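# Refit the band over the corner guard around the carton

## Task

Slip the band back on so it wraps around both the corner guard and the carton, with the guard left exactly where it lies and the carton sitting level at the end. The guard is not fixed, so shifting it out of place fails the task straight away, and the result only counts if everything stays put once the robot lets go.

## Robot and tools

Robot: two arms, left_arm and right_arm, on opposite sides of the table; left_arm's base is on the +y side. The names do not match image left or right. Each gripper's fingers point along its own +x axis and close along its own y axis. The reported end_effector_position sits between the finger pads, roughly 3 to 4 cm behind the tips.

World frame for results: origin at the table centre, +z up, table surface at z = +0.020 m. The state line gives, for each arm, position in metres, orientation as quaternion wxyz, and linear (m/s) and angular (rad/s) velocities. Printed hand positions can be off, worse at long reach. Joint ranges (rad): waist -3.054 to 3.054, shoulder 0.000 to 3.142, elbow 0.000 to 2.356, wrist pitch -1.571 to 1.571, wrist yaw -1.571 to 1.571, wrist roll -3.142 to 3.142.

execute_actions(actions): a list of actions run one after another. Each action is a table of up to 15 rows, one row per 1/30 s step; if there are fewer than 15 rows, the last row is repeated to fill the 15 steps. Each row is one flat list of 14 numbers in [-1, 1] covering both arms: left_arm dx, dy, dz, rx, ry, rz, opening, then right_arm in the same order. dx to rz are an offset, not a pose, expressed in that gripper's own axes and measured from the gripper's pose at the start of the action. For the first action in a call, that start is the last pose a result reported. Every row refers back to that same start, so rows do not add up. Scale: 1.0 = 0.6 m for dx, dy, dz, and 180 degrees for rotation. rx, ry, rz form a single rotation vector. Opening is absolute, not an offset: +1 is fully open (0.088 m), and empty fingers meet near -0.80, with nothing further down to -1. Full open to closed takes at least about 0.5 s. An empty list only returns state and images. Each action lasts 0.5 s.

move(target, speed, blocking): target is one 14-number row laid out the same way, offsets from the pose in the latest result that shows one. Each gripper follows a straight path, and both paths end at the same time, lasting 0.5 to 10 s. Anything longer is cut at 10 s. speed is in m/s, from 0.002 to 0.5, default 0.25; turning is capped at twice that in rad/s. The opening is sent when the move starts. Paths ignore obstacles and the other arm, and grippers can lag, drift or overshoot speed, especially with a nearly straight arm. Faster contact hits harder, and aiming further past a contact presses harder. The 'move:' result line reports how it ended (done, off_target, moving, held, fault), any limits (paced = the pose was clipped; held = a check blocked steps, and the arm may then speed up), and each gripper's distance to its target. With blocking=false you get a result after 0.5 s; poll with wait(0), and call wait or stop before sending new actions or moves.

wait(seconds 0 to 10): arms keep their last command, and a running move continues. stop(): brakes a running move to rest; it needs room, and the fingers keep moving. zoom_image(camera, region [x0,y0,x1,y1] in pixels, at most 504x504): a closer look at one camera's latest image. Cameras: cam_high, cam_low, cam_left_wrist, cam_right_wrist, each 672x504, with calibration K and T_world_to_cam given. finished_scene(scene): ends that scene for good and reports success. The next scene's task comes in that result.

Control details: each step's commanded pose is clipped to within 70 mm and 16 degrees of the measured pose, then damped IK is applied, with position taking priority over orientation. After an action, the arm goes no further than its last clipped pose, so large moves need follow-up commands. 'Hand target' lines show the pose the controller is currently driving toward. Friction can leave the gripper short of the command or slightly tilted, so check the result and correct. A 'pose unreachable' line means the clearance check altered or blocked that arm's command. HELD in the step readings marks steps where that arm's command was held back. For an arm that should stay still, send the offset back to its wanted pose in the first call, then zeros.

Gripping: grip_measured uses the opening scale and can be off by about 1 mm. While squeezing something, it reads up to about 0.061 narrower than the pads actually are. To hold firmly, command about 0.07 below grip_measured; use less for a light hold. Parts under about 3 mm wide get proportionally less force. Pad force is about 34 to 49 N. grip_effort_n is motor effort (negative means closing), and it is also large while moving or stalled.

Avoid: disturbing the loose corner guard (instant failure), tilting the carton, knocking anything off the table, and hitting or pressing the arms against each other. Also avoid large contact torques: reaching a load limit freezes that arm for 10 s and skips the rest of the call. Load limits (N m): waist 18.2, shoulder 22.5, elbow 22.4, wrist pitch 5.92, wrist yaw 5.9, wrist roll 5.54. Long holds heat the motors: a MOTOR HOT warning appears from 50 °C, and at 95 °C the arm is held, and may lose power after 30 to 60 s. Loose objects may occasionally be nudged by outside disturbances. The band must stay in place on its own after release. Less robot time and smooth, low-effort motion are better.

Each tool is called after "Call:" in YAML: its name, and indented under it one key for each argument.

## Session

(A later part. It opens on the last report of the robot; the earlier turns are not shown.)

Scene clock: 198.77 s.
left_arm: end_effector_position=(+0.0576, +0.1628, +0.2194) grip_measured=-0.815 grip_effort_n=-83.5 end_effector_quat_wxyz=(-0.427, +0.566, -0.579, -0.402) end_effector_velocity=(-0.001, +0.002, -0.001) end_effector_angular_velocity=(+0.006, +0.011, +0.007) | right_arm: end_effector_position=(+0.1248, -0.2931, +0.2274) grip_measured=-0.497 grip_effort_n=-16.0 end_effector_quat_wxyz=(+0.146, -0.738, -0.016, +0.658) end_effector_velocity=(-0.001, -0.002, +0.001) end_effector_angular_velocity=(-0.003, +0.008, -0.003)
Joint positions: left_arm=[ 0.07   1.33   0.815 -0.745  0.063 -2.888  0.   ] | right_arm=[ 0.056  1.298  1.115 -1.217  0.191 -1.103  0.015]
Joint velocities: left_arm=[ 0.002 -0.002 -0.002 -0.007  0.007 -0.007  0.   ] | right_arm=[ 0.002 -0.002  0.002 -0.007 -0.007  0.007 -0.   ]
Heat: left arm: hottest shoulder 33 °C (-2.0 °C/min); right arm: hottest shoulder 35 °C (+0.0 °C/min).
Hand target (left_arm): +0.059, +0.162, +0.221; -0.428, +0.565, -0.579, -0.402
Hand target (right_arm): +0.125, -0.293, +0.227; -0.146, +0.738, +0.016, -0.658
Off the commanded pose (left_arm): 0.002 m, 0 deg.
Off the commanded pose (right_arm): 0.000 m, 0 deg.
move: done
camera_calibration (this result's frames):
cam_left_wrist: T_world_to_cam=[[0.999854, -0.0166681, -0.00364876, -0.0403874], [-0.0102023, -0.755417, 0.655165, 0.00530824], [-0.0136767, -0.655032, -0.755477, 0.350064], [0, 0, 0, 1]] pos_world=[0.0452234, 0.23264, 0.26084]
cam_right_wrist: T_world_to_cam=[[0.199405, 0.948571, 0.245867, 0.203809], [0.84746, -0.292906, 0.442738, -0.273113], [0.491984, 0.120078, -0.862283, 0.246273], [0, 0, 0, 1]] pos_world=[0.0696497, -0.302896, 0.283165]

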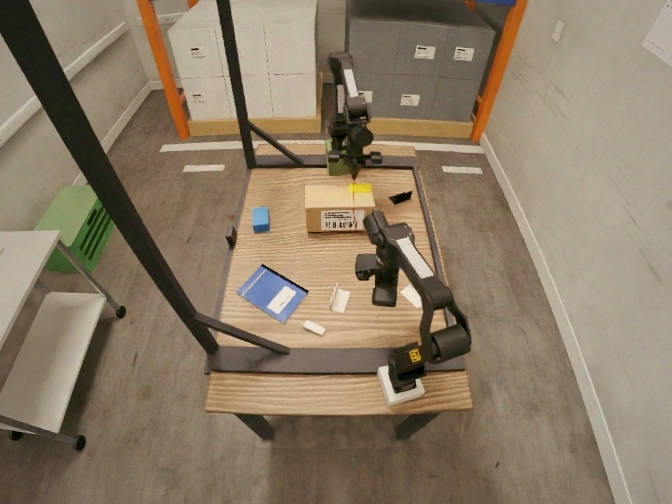

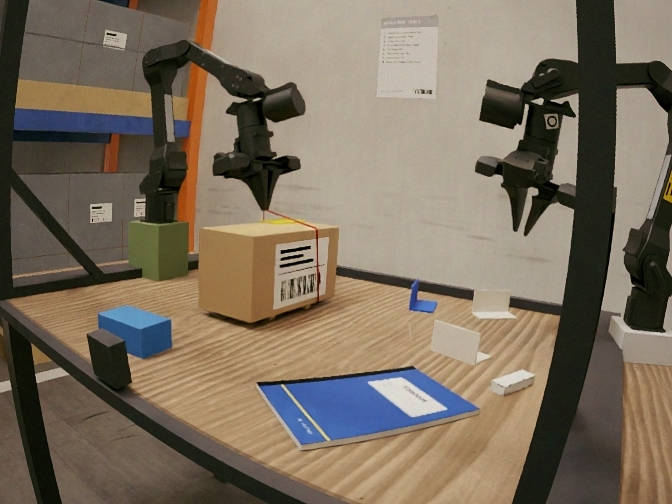

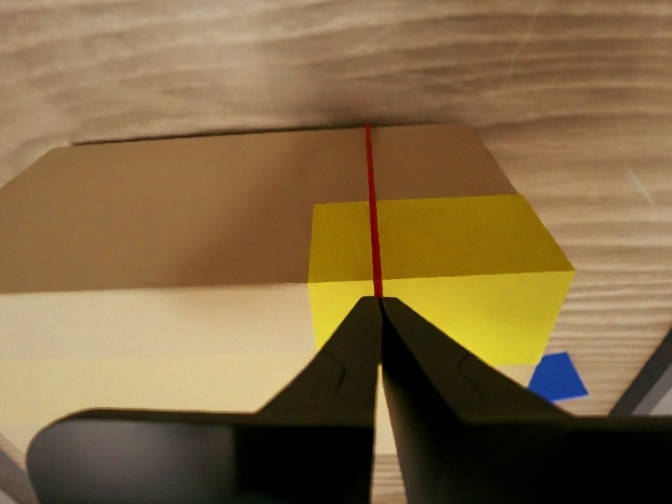

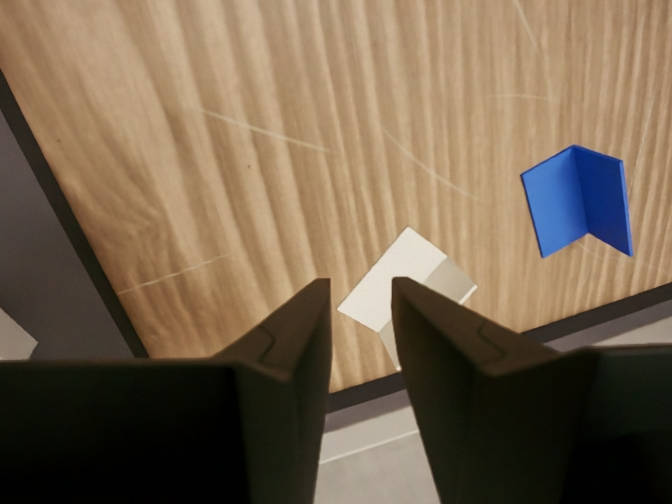

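Call:
move:
  target: [-0.004,-0.055,0,0,0,0,-0.87,0,0,0,0,0,0,-0.5]
  speed: 0.015

Call:
zoom_image:
  camera: "cam_high"
  region: [290,150,400,250]

Call:
zoom_image:
  camera: "cam_low"
  region: [190,190,350,330]

Scene clock: 205.03 s.
left_arm: end_effector_position=(+0.0878, +0.1637, +0.2209) grip_measured=-0.815 grip_effort_n=-83.5 end_effector_quat_wxyz=(-0.427, +0.565, -0.581, -0.401) end_effector_velocity=(-0.003, +0.004, -0.001) end_effector_angular_velocity=(+0.018, +0.012, -0.012) | right_arm: end_effector_position=(+0.1248, -0.2931, +0.2274) grip_measured=-0.497 grip_effort_n=-16.0 end_effector_quat_wxyz=(+0.146, -0.738, -0.016, +0.658) end_effector_velocity=(+0.001, -0.005, -0.001) end_effector_angular_velocity=(-0.022, +0.002, -0.008)
Joint positions: left_arm=[ 0.203  1.363  0.847 -0.753  0.107 -2.76   0.   ] | right_arm=[ 0.056  1.298  1.115 -1.217  0.191 -1.103  0.015]
Joint velocities: left_arm=[-0.002 -0.002 -0.002 -0.022  0.007  0.007  0.   ] | right_arm=[-0.002 -0.002 -0.002 -0.022 -0.007  0.007  0.   ]
Heat: left arm: hottest shoulder 33 °C (-2.0 °C/min); right arm: hottest shoulder 35 °C (+0.0 °C/min).
Hand target (left_arm): +0.091, +0.163, +0.222; -0.428, +0.566, -0.579, -0.401
Hand target (right_arm): +0.125, -0.293, +0.227; -0.146, +0.738, +0.016, -0.658
Off the commanded pose (left_arm): 0.003 m, 0 deg.
Off the commanded pose (right_arm): 0.000 m, 0 deg.
move: done
camera_calibration (this result's frames):
cam_left_wrist: T_world_to_cam=[[0.999802, -0.0189128, -0.00625104, -0.0696673], [-0.0101546, -0.753923, 0.656884, 0.00465686], [-0.0171363, -0.65669, -0.753966, 0.352373], [0, 0, 0, 1]] pos_world=[0.0757391, 0.233593, 0.262183]
cam_right_wrist: T_world_to_cam=[[0.199405, 0.948571, 0.245867, 0.203809], [0.84746, -0.292906, 0.442738, -0.273113], [0.491984, 0.120078, -0.862283, 0.246273], [0, 0, 0, 1]] pos_world=[0.0696497, -0.302896, 0.283165]

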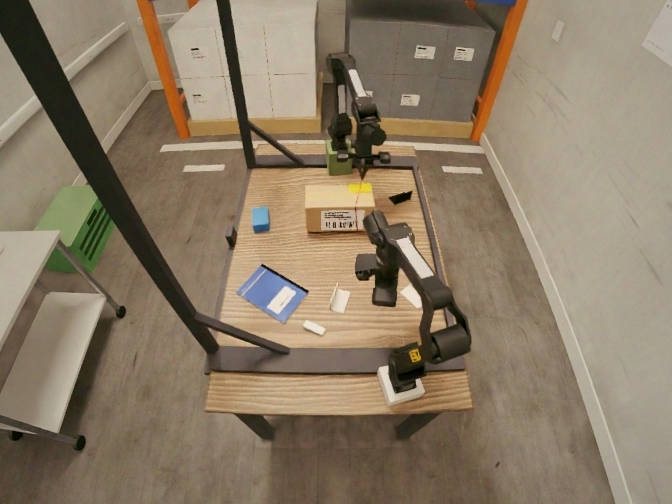

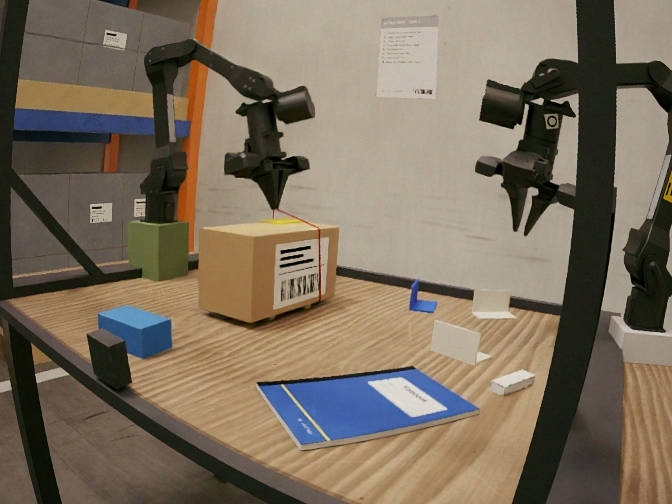

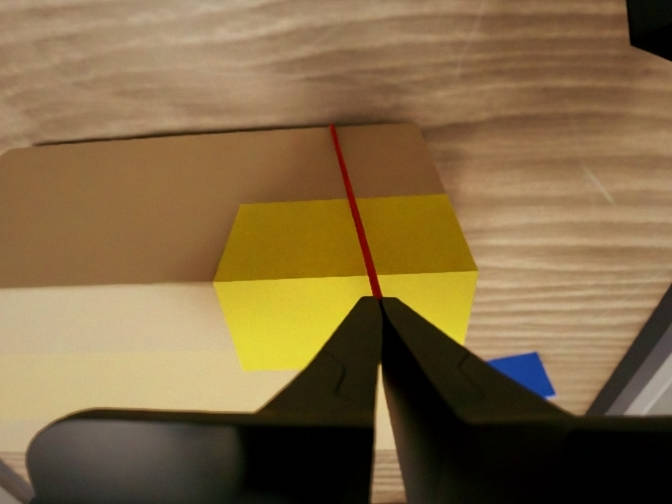

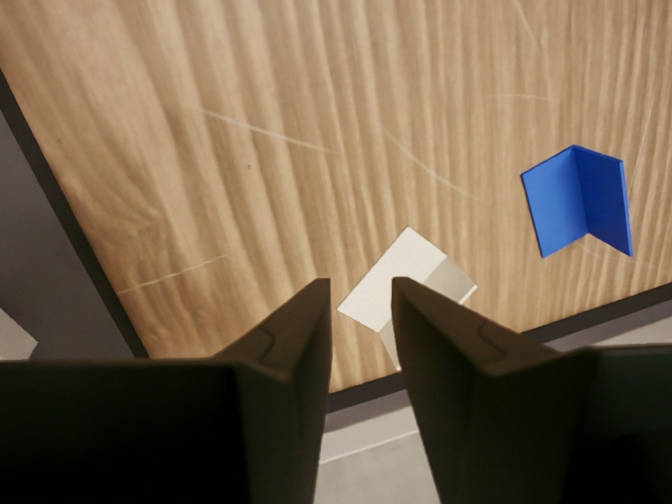

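Region (290, 150, 400, 250) of cam_high's 672x504 image, scaled by 4.582, with more detail than that image has; it fills the top 458 rows of this view, and the rest is white.

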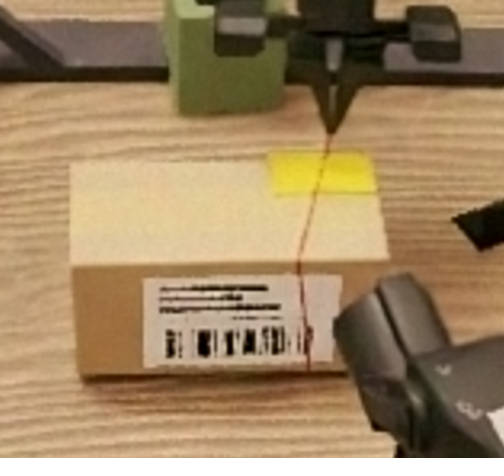

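Region (190, 190, 350, 330) of cam_low's 672x504 image, scaled by 3.150, with more detail than that image has; it fills the top 441 rows of this view, and the rest is white.

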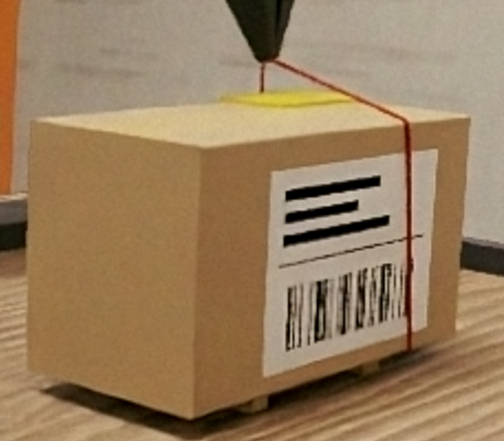

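Call:
move:
  target: [-0.003,-0.045,0,0,0,0,-0.87,0,0,0,0,0,0,-0.5]
  speed: 0.012

Call:
zoom_image:
  camera: "cam_high"
  region: [290,150,400,250]

Call:
zoom_image:
  camera: "cam_low"
  region: [190,190,350,330]

Scene clock: 213.60 s.
left_arm: end_effector_position=(+0.1106, +0.1642, +0.2215) grip_measured=-0.815 grip_effort_n=-83.5 end_effector_quat_wxyz=(-0.425, +0.563, -0.584, -0.401) end_effector_velocity=(+0.001, +0.003, -0.001) end_effector_angular_velocity=(+0.016, -0.013, +0.011) | right_arm: end_effector_position=(+0.1248, -0.2931, +0.2274) grip_measured=-0.497 grip_effort_n=-16.0 end_effector_quat_wxyz=(+0.146, -0.738, -0.016, +0.658) end_effector_velocity=(-0.002, -0.007, -0.002) end_effector_angular_velocity=(-0.028, +0.013, +0.013)
Joint positions: left_arm=[ 0.299  1.401  0.88  -0.76   0.143 -2.664  0.   ] | right_arm=[ 0.056  1.298  1.115 -1.217  0.191 -1.103  0.015]
Joint velocities: left_arm=[-0.002 -0.002 -0.002 -0.007 -0.022 -0.007  0.   ] | right_arm=[ 0.002 -0.007 -0.007 -0.022 -0.022 -0.007 -0.   ]
Heat: left arm: hottest shoulder 33 °C (-1.0 °C/min); right arm: hottest shoulder 35 °C (+0.0 °C/min).
Hand target (left_arm): +0.115, +0.163, +0.223; -0.426, +0.566, -0.581, -0.401
Hand target (right_arm): +0.125, -0.293, +0.227; -0.146, +0.738, +0.016, -0.658
Off the commanded pose (left_arm): 0.005 m, 1 deg.
Off the commanded pose (right_arm): 0.000 m, 0 deg.
move: done
camera_calibration (this result's frames):
cam_left_wrist: T_world_to_cam=[[0.999624, -0.0242351, -0.0128193, -0.0900916], [-0.00979656, -0.75244, 0.658587, 0.00423956], [-0.0256067, -0.658214, -0.752395, 0.354336], [0, 0, 0, 1]] pos_world=[0.0991727, 0.234236, 0.262654]
cam_right_wrist: T_world_to_cam=[[0.199405, 0.948571, 0.245867, 0.203809], [0.84746, -0.292906, 0.442738, -0.273113], [0.491984, 0.120078, -0.862283, 0.246273], [0, 0, 0, 1]] pos_world=[0.0696497, -0.302896, 0.283165]

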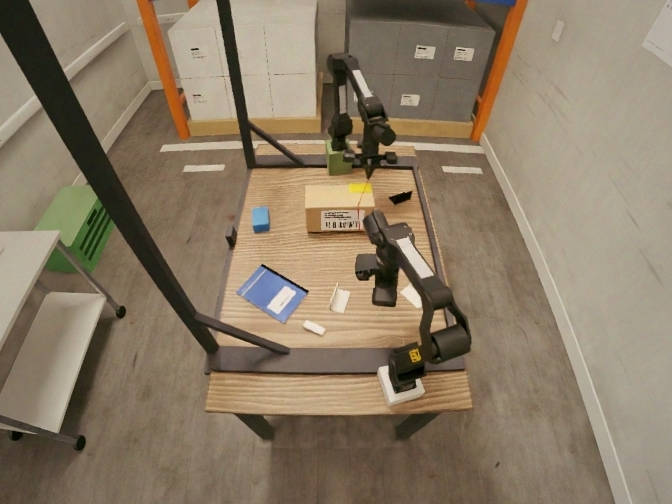

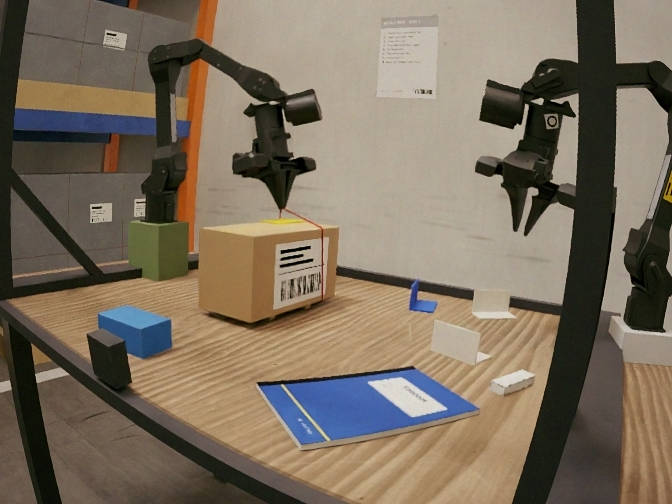

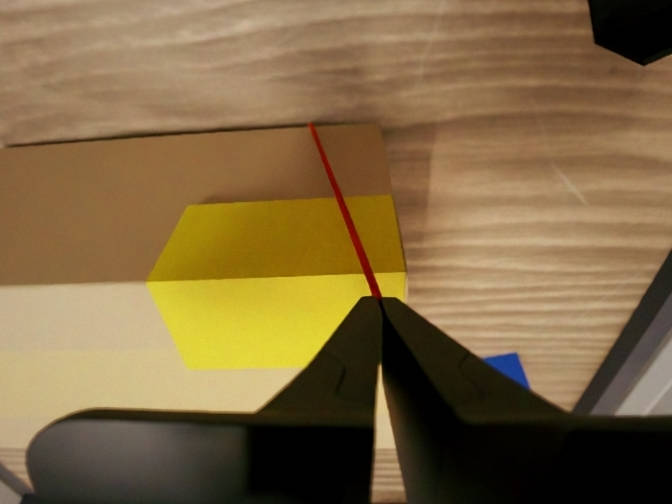

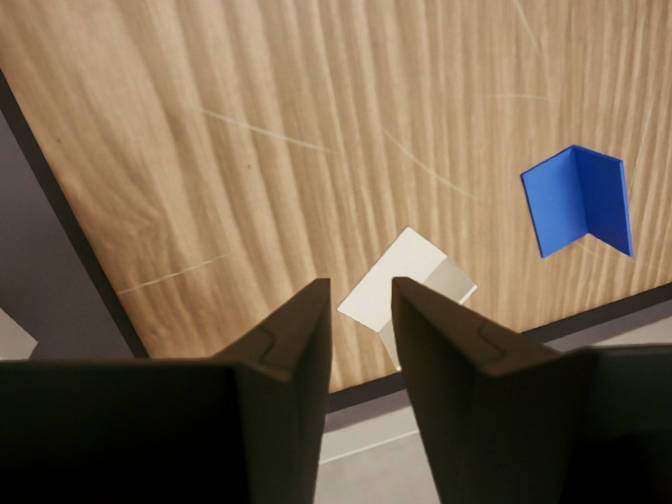

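Region (290, 150, 400, 250) of cam_high's 672x504 image, scaled by 4.582, with more detail than that image has; it fills the top 458 rows of this view, and the rest is white.

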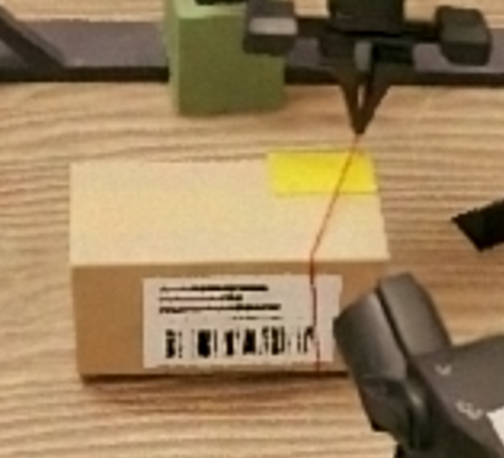

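Region (190, 190, 350, 330) of cam_low's 672x504 image, scaled by 3.150, with more detail than that image has; it fills the top 441 rows of this view, and the rest is white.

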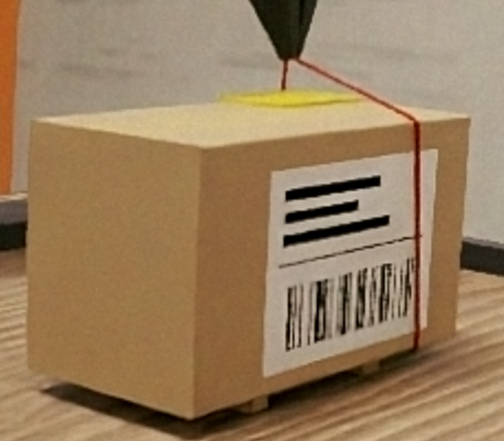

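Call:
move:
  target: [-0.002,0.063,0,0,0,0,-0.87,0,0,0,0,0,0,-0.5]
  speed: 0.02

Call:
zoom_image:
  camera: "cam_high"
  region: [290,150,400,250]

Call:
zoom_image:
  camera: "cam_low"
  region: [190,190,350,330]

Scene clock: 230.90 s.
left_arm: end_effector_position=(+0.0730, +0.1634, +0.2205) grip_measured=-0.815 grip_effort_n=-83.5 end_effector_quat_wxyz=(-0.426, +0.559, -0.586, -0.403) end_effector_velocity=(+0.001, +0.002, -0.001) end_effector_angular_velocity=(+0.013, -0.016, +0.006) | right_arm: end_effector_position=(+0.1248, -0.2931, +0.2274) grip_measured=-0.497 grip_effort_n=-16.0 end_effector_quat_wxyz=(+0.146, -0.738, -0.016, +0.658) end_effector_velocity=(-0.001, -0.002, -0.002) end_effector_angular_velocity=(-0.021, +0.012, +0.018)
Joint positions: left_arm=[ 0.15   1.35   0.836 -0.758  0.106 -2.803  0.   ] | right_arm=[ 0.056  1.298  1.115 -1.217  0.191 -1.103  0.015]
Joint velocities: left_arm=[-0.007 -0.002 -0.002 -0.007 -0.022 -0.007  0.   ] | right_arm=[-0.007  0.002 -0.002 -0.007 -0.022 -0.022 -0.   ]
Heat: left arm: hottest elbow 34 °C (+1.0 °C/min); right arm: hottest shoulder 35 °C (+0.0 °C/min).
Hand target (left_arm): +0.073, +0.166, +0.222; -0.425, +0.563, -0.584, -0.402
Hand target (right_arm): +0.125, -0.293, +0.227; -0.146, +0.738, +0.016, -0.658
Off the commanded pose (left_arm): 0.003 m, 1 deg.
Off the commanded pose (right_arm): 0.000 m, 0 deg.
move: done
camera_calibration (this result's frames):
cam_left_wrist: T_world_to_cam=[[0.999357, -0.0301387, -0.01943, -0.050045], [-0.0100699, -0.755912, 0.654595, 0.00537852], [-0.034416, -0.653979, -0.75573, 0.352878], [0, 0, 0, 1]] pos_world=[0.0622116, 0.233332, 0.262188]
cam_right_wrist: T_world_to_cam=[[0.199405, 0.948571, 0.245867, 0.203809], [0.84746, -0.292906, 0.442738, -0.273113], [0.491984, 0.120078, -0.862283, 0.246273], [0, 0, 0, 1]] pos_world=[0.0696497, -0.302896, 0.283165]

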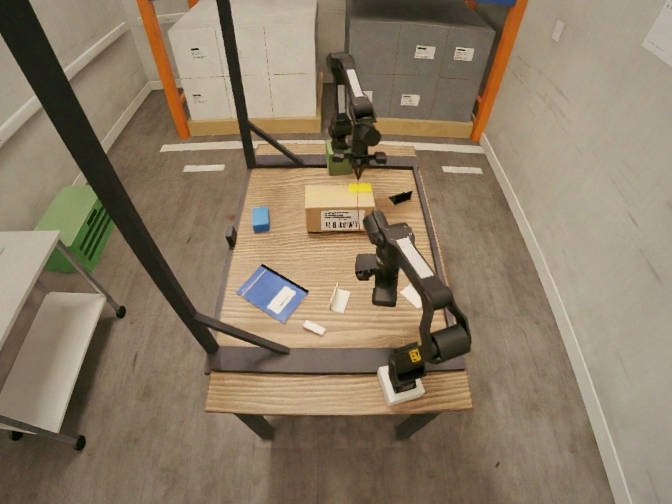

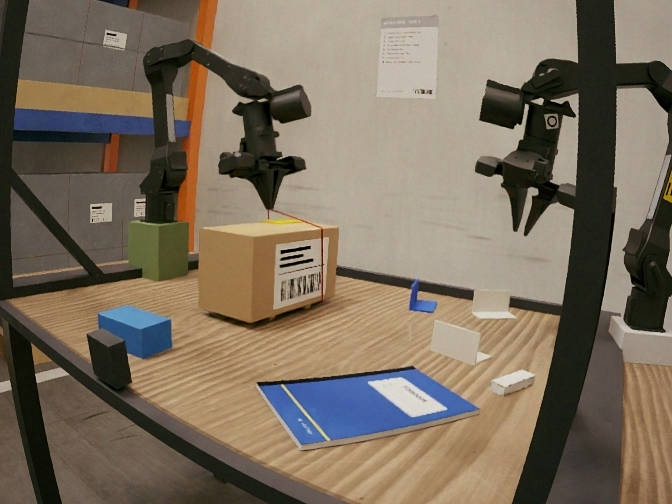

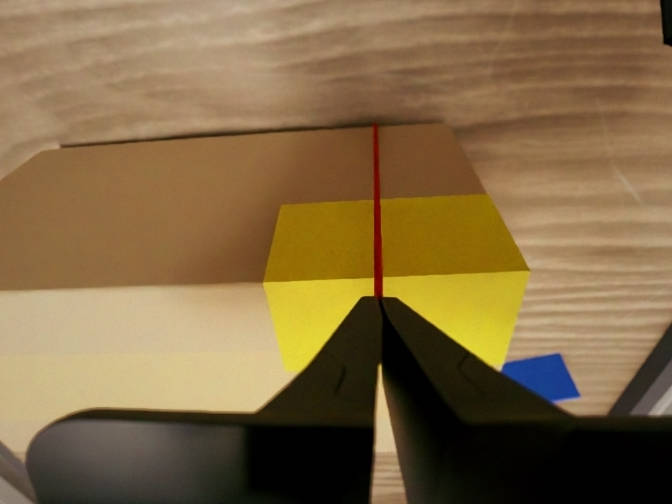

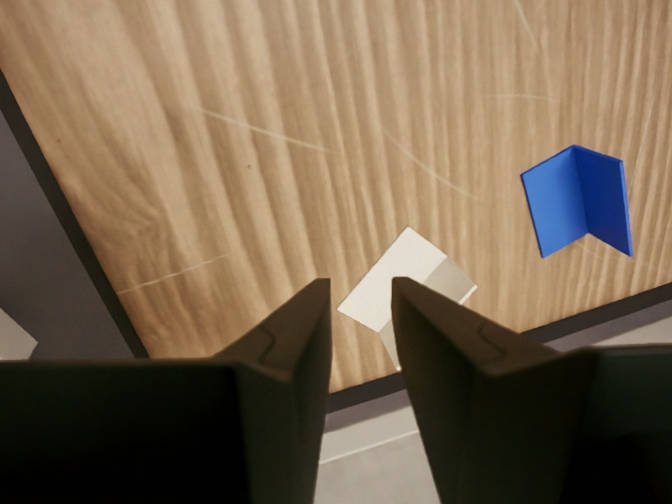

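Region (290, 150, 400, 250) of cam_high's 672x504 image, scaled by 4.582, with more detail than that image has; it fills the top 458 rows of this view, and the rest is white.

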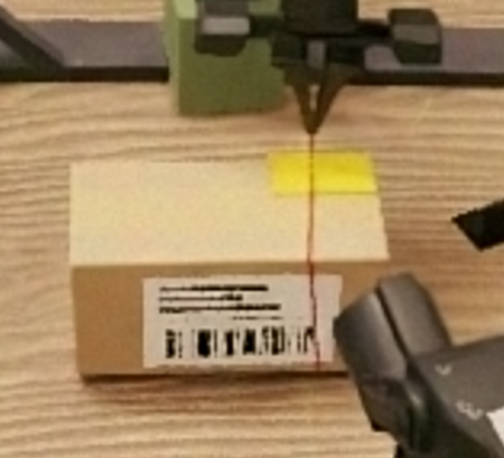

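Region (190, 190, 350, 330) of cam_low's 672x504 image, scaled by 3.150, with more detail than that image has; it fills the top 441 rows of this view, and the rest is white.

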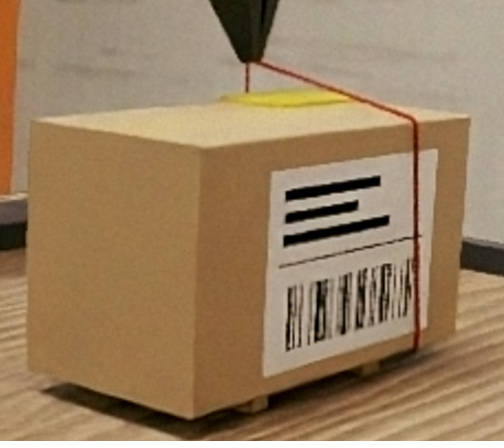

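Call:
move:
  target: [-0.002,0.062,0,0,0,0,-0.87,0,0,0,0,0,0,-0.5]
  speed: 0.015

Call:
zoom_image:
  camera: "cam_high"
  region: [290,150,400,250]

Call:
zoom_image:
  camera: "cam_low"
  region: [190,190,350,330]

Scene clock: 253.77 s.
left_arm: end_effector_position=(+0.0375, +0.1626, +0.2201) grip_measured=-0.815 grip_effort_n=-83.5 end_effector_quat_wxyz=(-0.427, +0.558, -0.585, -0.405) end_effector_velocity=(+0.001, +0.002, -0.002) end_effector_angular_velocity=(+0.015, -0.017, +0.006) | right_arm: end_effector_position=(+0.1248, -0.2931, +0.2274) grip_measured=-0.497 grip_effort_n=-16.5 end_effector_quat_wxyz=(+0.146, -0.738, -0.016, +0.658) end_effector_velocity=(+0.003, -0.006, -0.003) end_effector_angular_velocity=(-0.025, +0.004, -0.027)
Joint positions: left_arm=[-0.008  1.321  0.813 -0.756  0.057 -2.953  0.   ] | right_arm=[ 0.056  1.298  1.115 -1.217  0.191 -1.103  0.015]
Joint velocities: left_arm=[-0.007  0.002 -0.002 -0.007 -0.022 -0.007  0.   ] | right_arm=[-0.007 -0.002 -0.007 -0.022 -0.007  0.022 -0.   ]
Heat: left arm: hottest shoulder 34 °C (+1.0 °C/min); right arm: hottest shoulder 34 °C (-1.0 °C/min).
Hand target (left_arm): +0.035, +0.165, +0.221; -0.426, +0.558, -0.586, -0.404
Hand target (right_arm): +0.125, -0.293, +0.227; -0.146, +0.738, +0.016, -0.658
Off the commanded pose (left_arm): 0.004 m, 0 deg.
Off the commanded pose (right_arm): 0.000 m, 0 deg.
move: done
camera_calibration (this result's frames):
cam_left_wrist: T_world_to_cam=[[0.999358, -0.0304384, -0.0188782, -0.0147213], [-0.0108241, -0.75908, 0.650908, 0.00603752], [-0.0341426, -0.650286, -0.758922, 0.35087], [0, 0, 0, 1]] pos_world=[0.0267568, 0.232301, 0.262075]
cam_right_wrist: T_world_to_cam=[[0.199405, 0.948571, 0.245867, 0.203809], [0.84746, -0.292906, 0.442738, -0.273113], [0.491984, 0.120078, -0.862283, 0.246273], [0, 0, 0, 1]] pos_world=[0.0696497, -0.302896, 0.283165]

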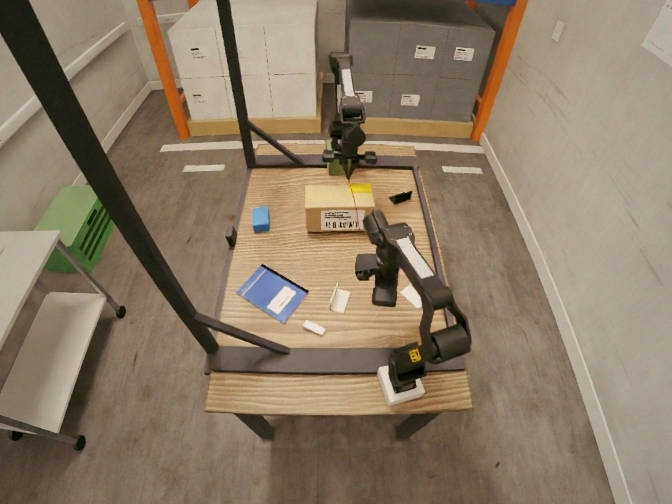

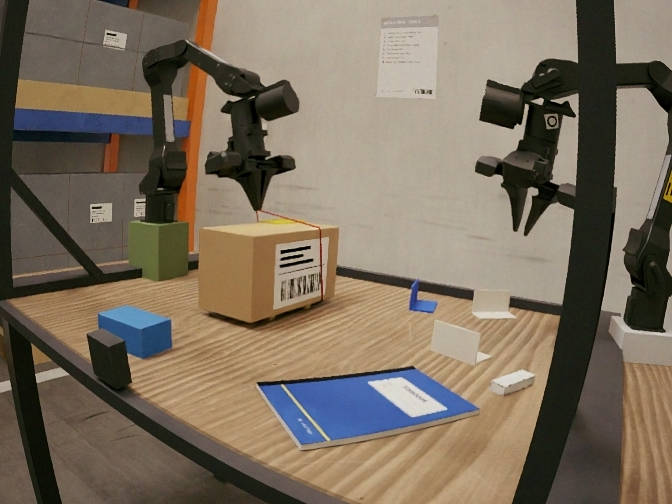

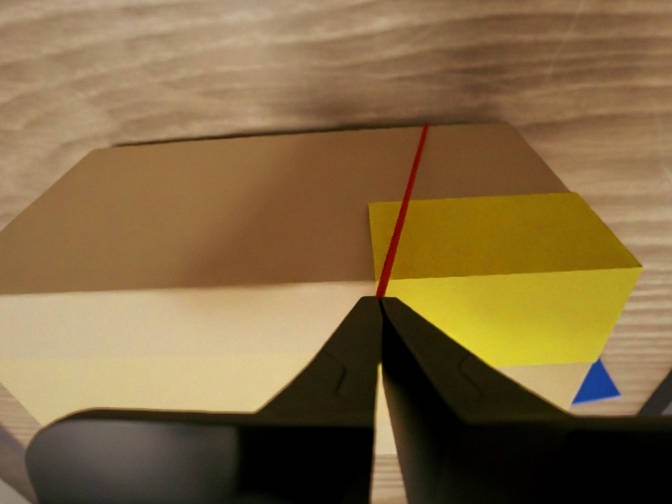

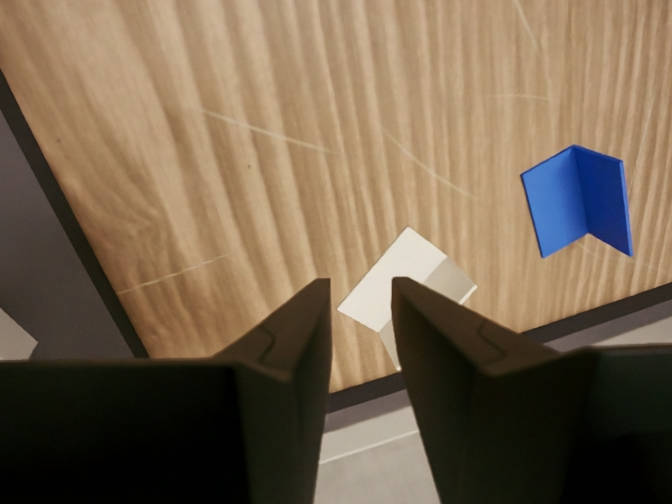

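Region (290, 150, 400, 250) of cam_high's 672x504 image, scaled by 4.582, with more detail than that image has; it fills the top 458 rows of this view, and the rest is white.

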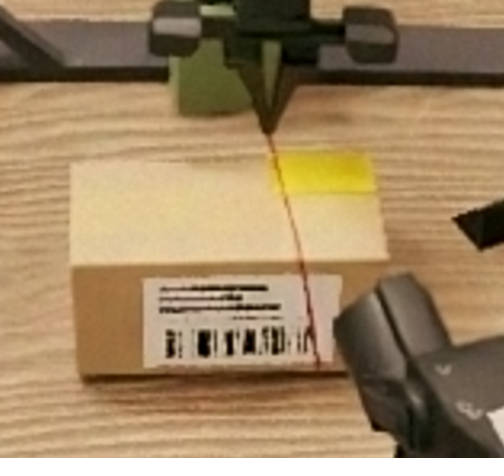

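Region (190, 190, 350, 330) of cam_low's 672x504 image, scaled by 3.150, with more detail than that image has; it fills the top 441 rows of this view, and the rest is white.

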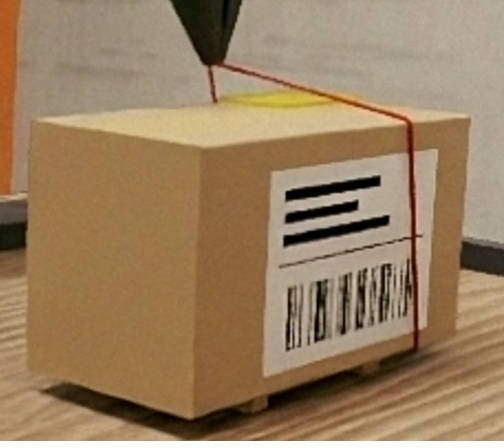

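Call:
move:
  target: [-0.002,-0.07,0,0,0,0,-0.87,0,0,0,0,0,0,-0.5]
  speed: 0.02

Call:
move:
  target: [-0.025,0,-0.005,0,0,0,-0.87,0,0,0,0,0,0,-0.5]
  speed: 0.01

Call:
zoom_image:
  camera: "cam_high"
  region: [290,150,400,250]

Call:
zoom_image:
  camera: "cam_low"
  region: [190,190,350,330]

Scene clock: 270.13 s.
left_arm: end_effector_position=(+0.0779, +0.1623, +0.2202) grip_measured=-0.815 grip_effort_n=-83.5 end_effector_quat_wxyz=(-0.427, +0.559, -0.585, -0.404) end_effector_velocity=(+0.001, +0.001, -0.000) end_effector_angular_velocity=(+0.009, -0.011, -0.016) | right_arm: end_effector_position=(+0.1248, -0.2931, +0.2274) grip_measured=-0.497 grip_effort_n=-16.0 end_effector_quat_wxyz=(+0.146, -0.738, -0.016, +0.658) end_effector_velocity=(+0.002, -0.005, -0.001) end_effector_angular_velocity=(-0.018, -0.012, -0.006)
Joint positions: left_arm=[ 0.168  1.362  0.845 -0.758  0.109 -2.785  0.   ] | right_arm=[ 0.056  1.298  1.115 -1.217  0.191 -1.103  0.015]
Joint velocities: left_arm=[ 0.002  0.002  0.002 -0.007 -0.007  0.022  0.   ] | right_arm=[ 0.002 -0.002 -0.002 -0.022  0.007  0.007 -0.   ]
Heat: left arm: hottest shoulder 34 °C (+1.0 °C/min); right arm: hottest shoulder 34 °C (-1.0 °C/min).
Hand target (left_arm): +0.080, +0.161, +0.222; -0.428, +0.558, -0.585, -0.404
Hand target (right_arm): +0.125, -0.293, +0.227; -0.146, +0.738, +0.016, -0.658
Off the commanded pose (left_arm): 0.002 m, 0 deg.
Off the commanded pose (right_arm): 0.000 m, 0 deg.
move: done
camera_calibration (this result's frames):
cam_left_wrist: T_world_to_cam=[[0.999398, -0.0297441, -0.017881, -0.0554563], [-0.0108573, -0.757327, 0.652945, 0.00544921], [-0.032963, -0.652358, -0.757194, 0.352055], [0, 0, 0, 1]] pos_world=[0.0670869, 0.232143, 0.262024]
cam_right_wrist: T_world_to_cam=[[0.199405, 0.948571, 0.245867, 0.203809], [0.84746, -0.292906, 0.442738, -0.273113], [0.491984, 0.120078, -0.862283, 0.246273], [0, 0, 0, 1]] pos_world=[0.0696497, -0.302896, 0.283165]

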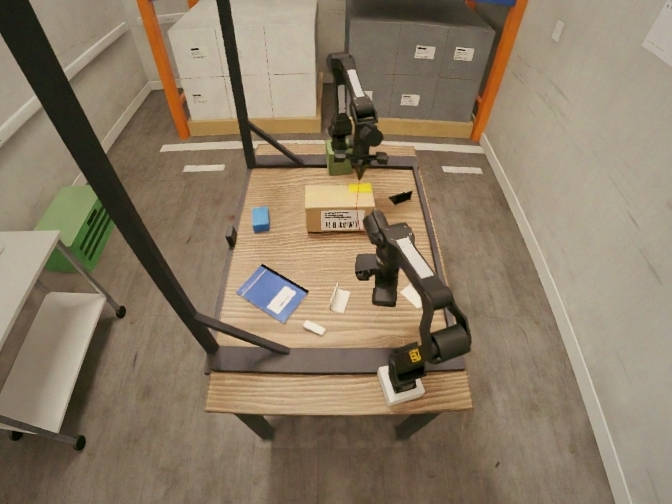

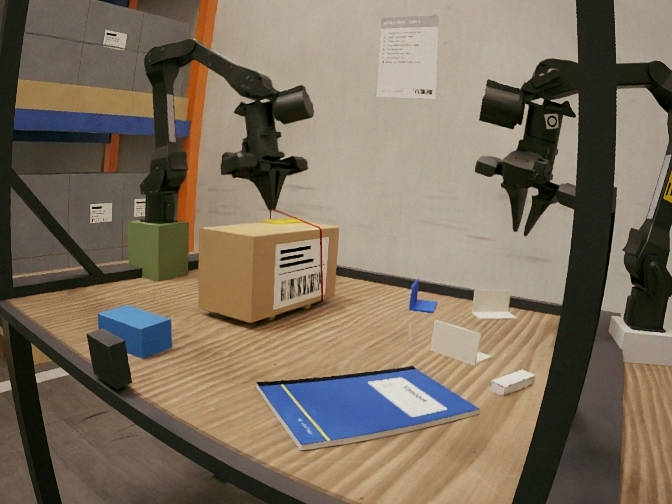

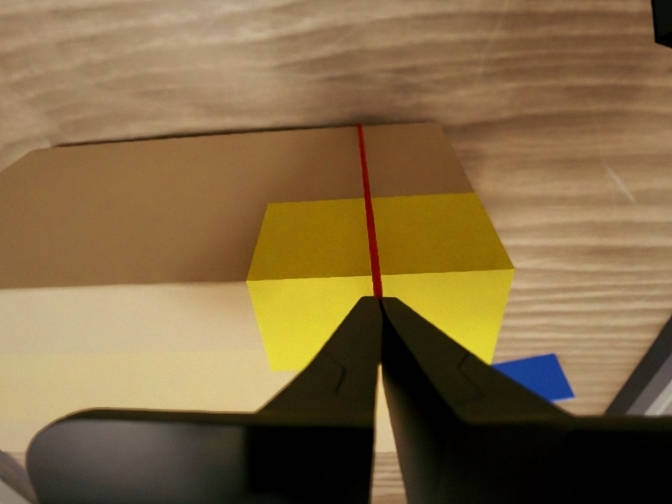

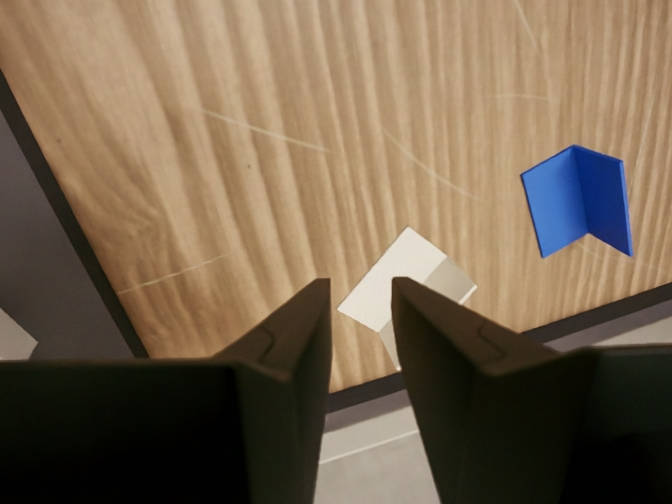

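Scene clock: 271.90 s.
left_arm: end_effector_position=(+0.0769, +0.1654, +0.2278) grip_measured=-0.815 grip_effort_n=-83.5 end_effector_quat_wxyz=(-0.431, +0.553, -0.583, -0.412) end_effector_velocity=(-0.001, +0.008, -0.002) end_effector_angular_velocity=(+0.037, +0.007, +0.011) | right_arm: end_effector_position=(+0.1248, -0.2931, +0.2274) grip_measured=-0.497 grip_effort_n=-16.0 end_effector_quat_wxyz=(+0.146, -0.738, -0.016, +0.658) end_effector_velocity=(+0.000, -0.002, -0.001) end_effector_angular_velocity=(-0.008, +0.006, -0.008)
Joint positions: left_arm=[ 0.168  1.358  0.878 -0.817  0.109 -2.785  0.   ] | right_arm=[ 0.056  1.298  1.115 -1.217  0.191 -1.103  0.015]
Joint velocities: left_arm=[ 0.002 -0.002 -0.002 -0.037 -0.007 -0.007  0.   ] | right_arm=[-0.002 -0.002 -0.002 -0.007 -0.007  0.007 -0.   ]
Heat: left arm: hottest shoulder 34 °C (+1.0 °C/min); right arm: hottest shoulder 34 °C (-1.0 °C/min).
Hand target (left_arm): +0.078, +0.164, +0.235; -0.427, +0.559, -0.585, -0.404
Hand target (right_arm): +0.125, -0.293, +0.227; -0.146, +0.738, +0.016, -0.658
Off the commanded pose (left_arm): 0.008 m, 1 deg.
Off the commanded pose (right_arm): 0.000 m, 0 deg.
move: done
camera_calibration (this result's frames):
cam_left_wrist: T_world_to_cam=[[0.999246, -0.0292889, -0.0255, -0.0525166], [-0.00633982, -0.770864, 0.636968, 0.00841303], [-0.0383131, -0.636326, -0.770468, 0.360542], [0, 0, 0, 1]] pos_world=[0.0663438, 0.23437, 0.271088]
cam_right_wrist: T_world_to_cam=[[0.199405, 0.948571, 0.245867, 0.203809], [0.84746, -0.292906, 0.442738, -0.273113], [0.491984, 0.120078, -0.862283, 0.246273], [0, 0, 0, 1]] pos_world=[0.0696497, -0.302896, 0.283165]

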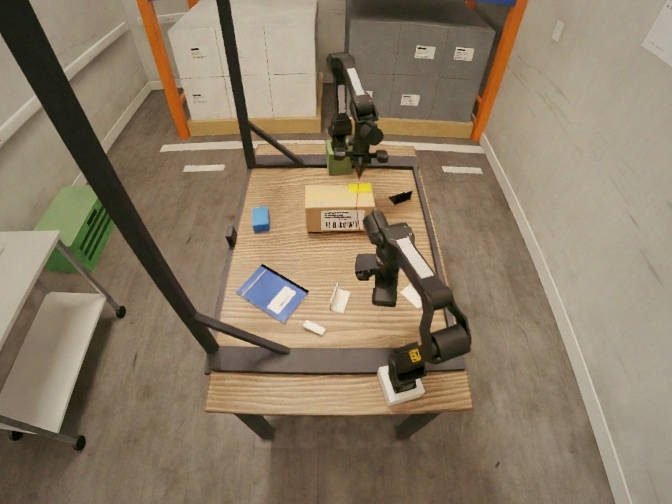

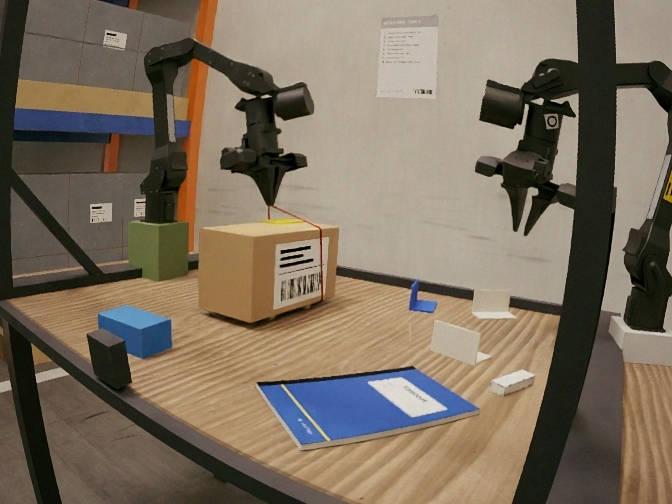

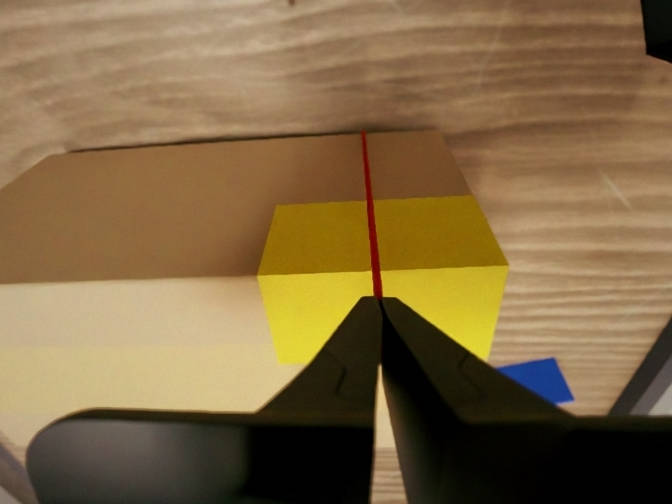

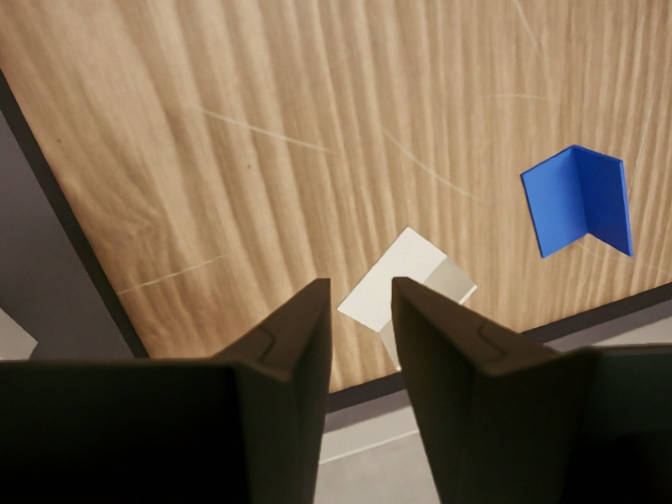

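Region (290, 150, 400, 250) of cam_high's 672x504 image, scaled by 4.582, with more detail than that image has; it fills the top 458 rows of this view, and the rest is white.

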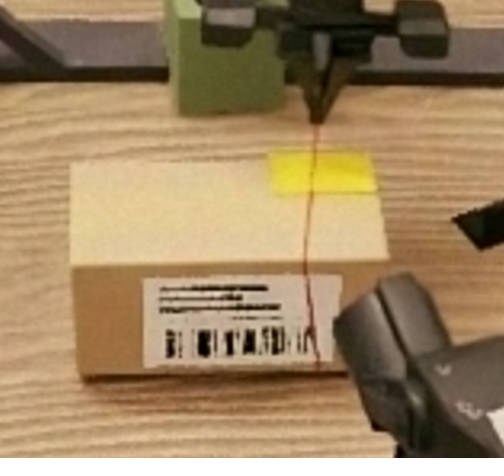

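Region (190, 190, 350, 330) of cam_low's 672x504 image, scaled by 3.150, with more detail than that image has; it fills the top 441 rows of this view, and the rest is white.

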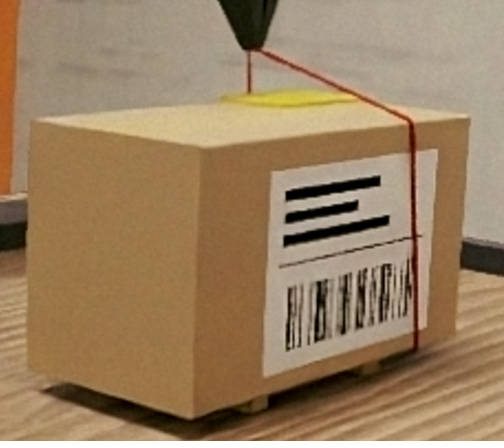

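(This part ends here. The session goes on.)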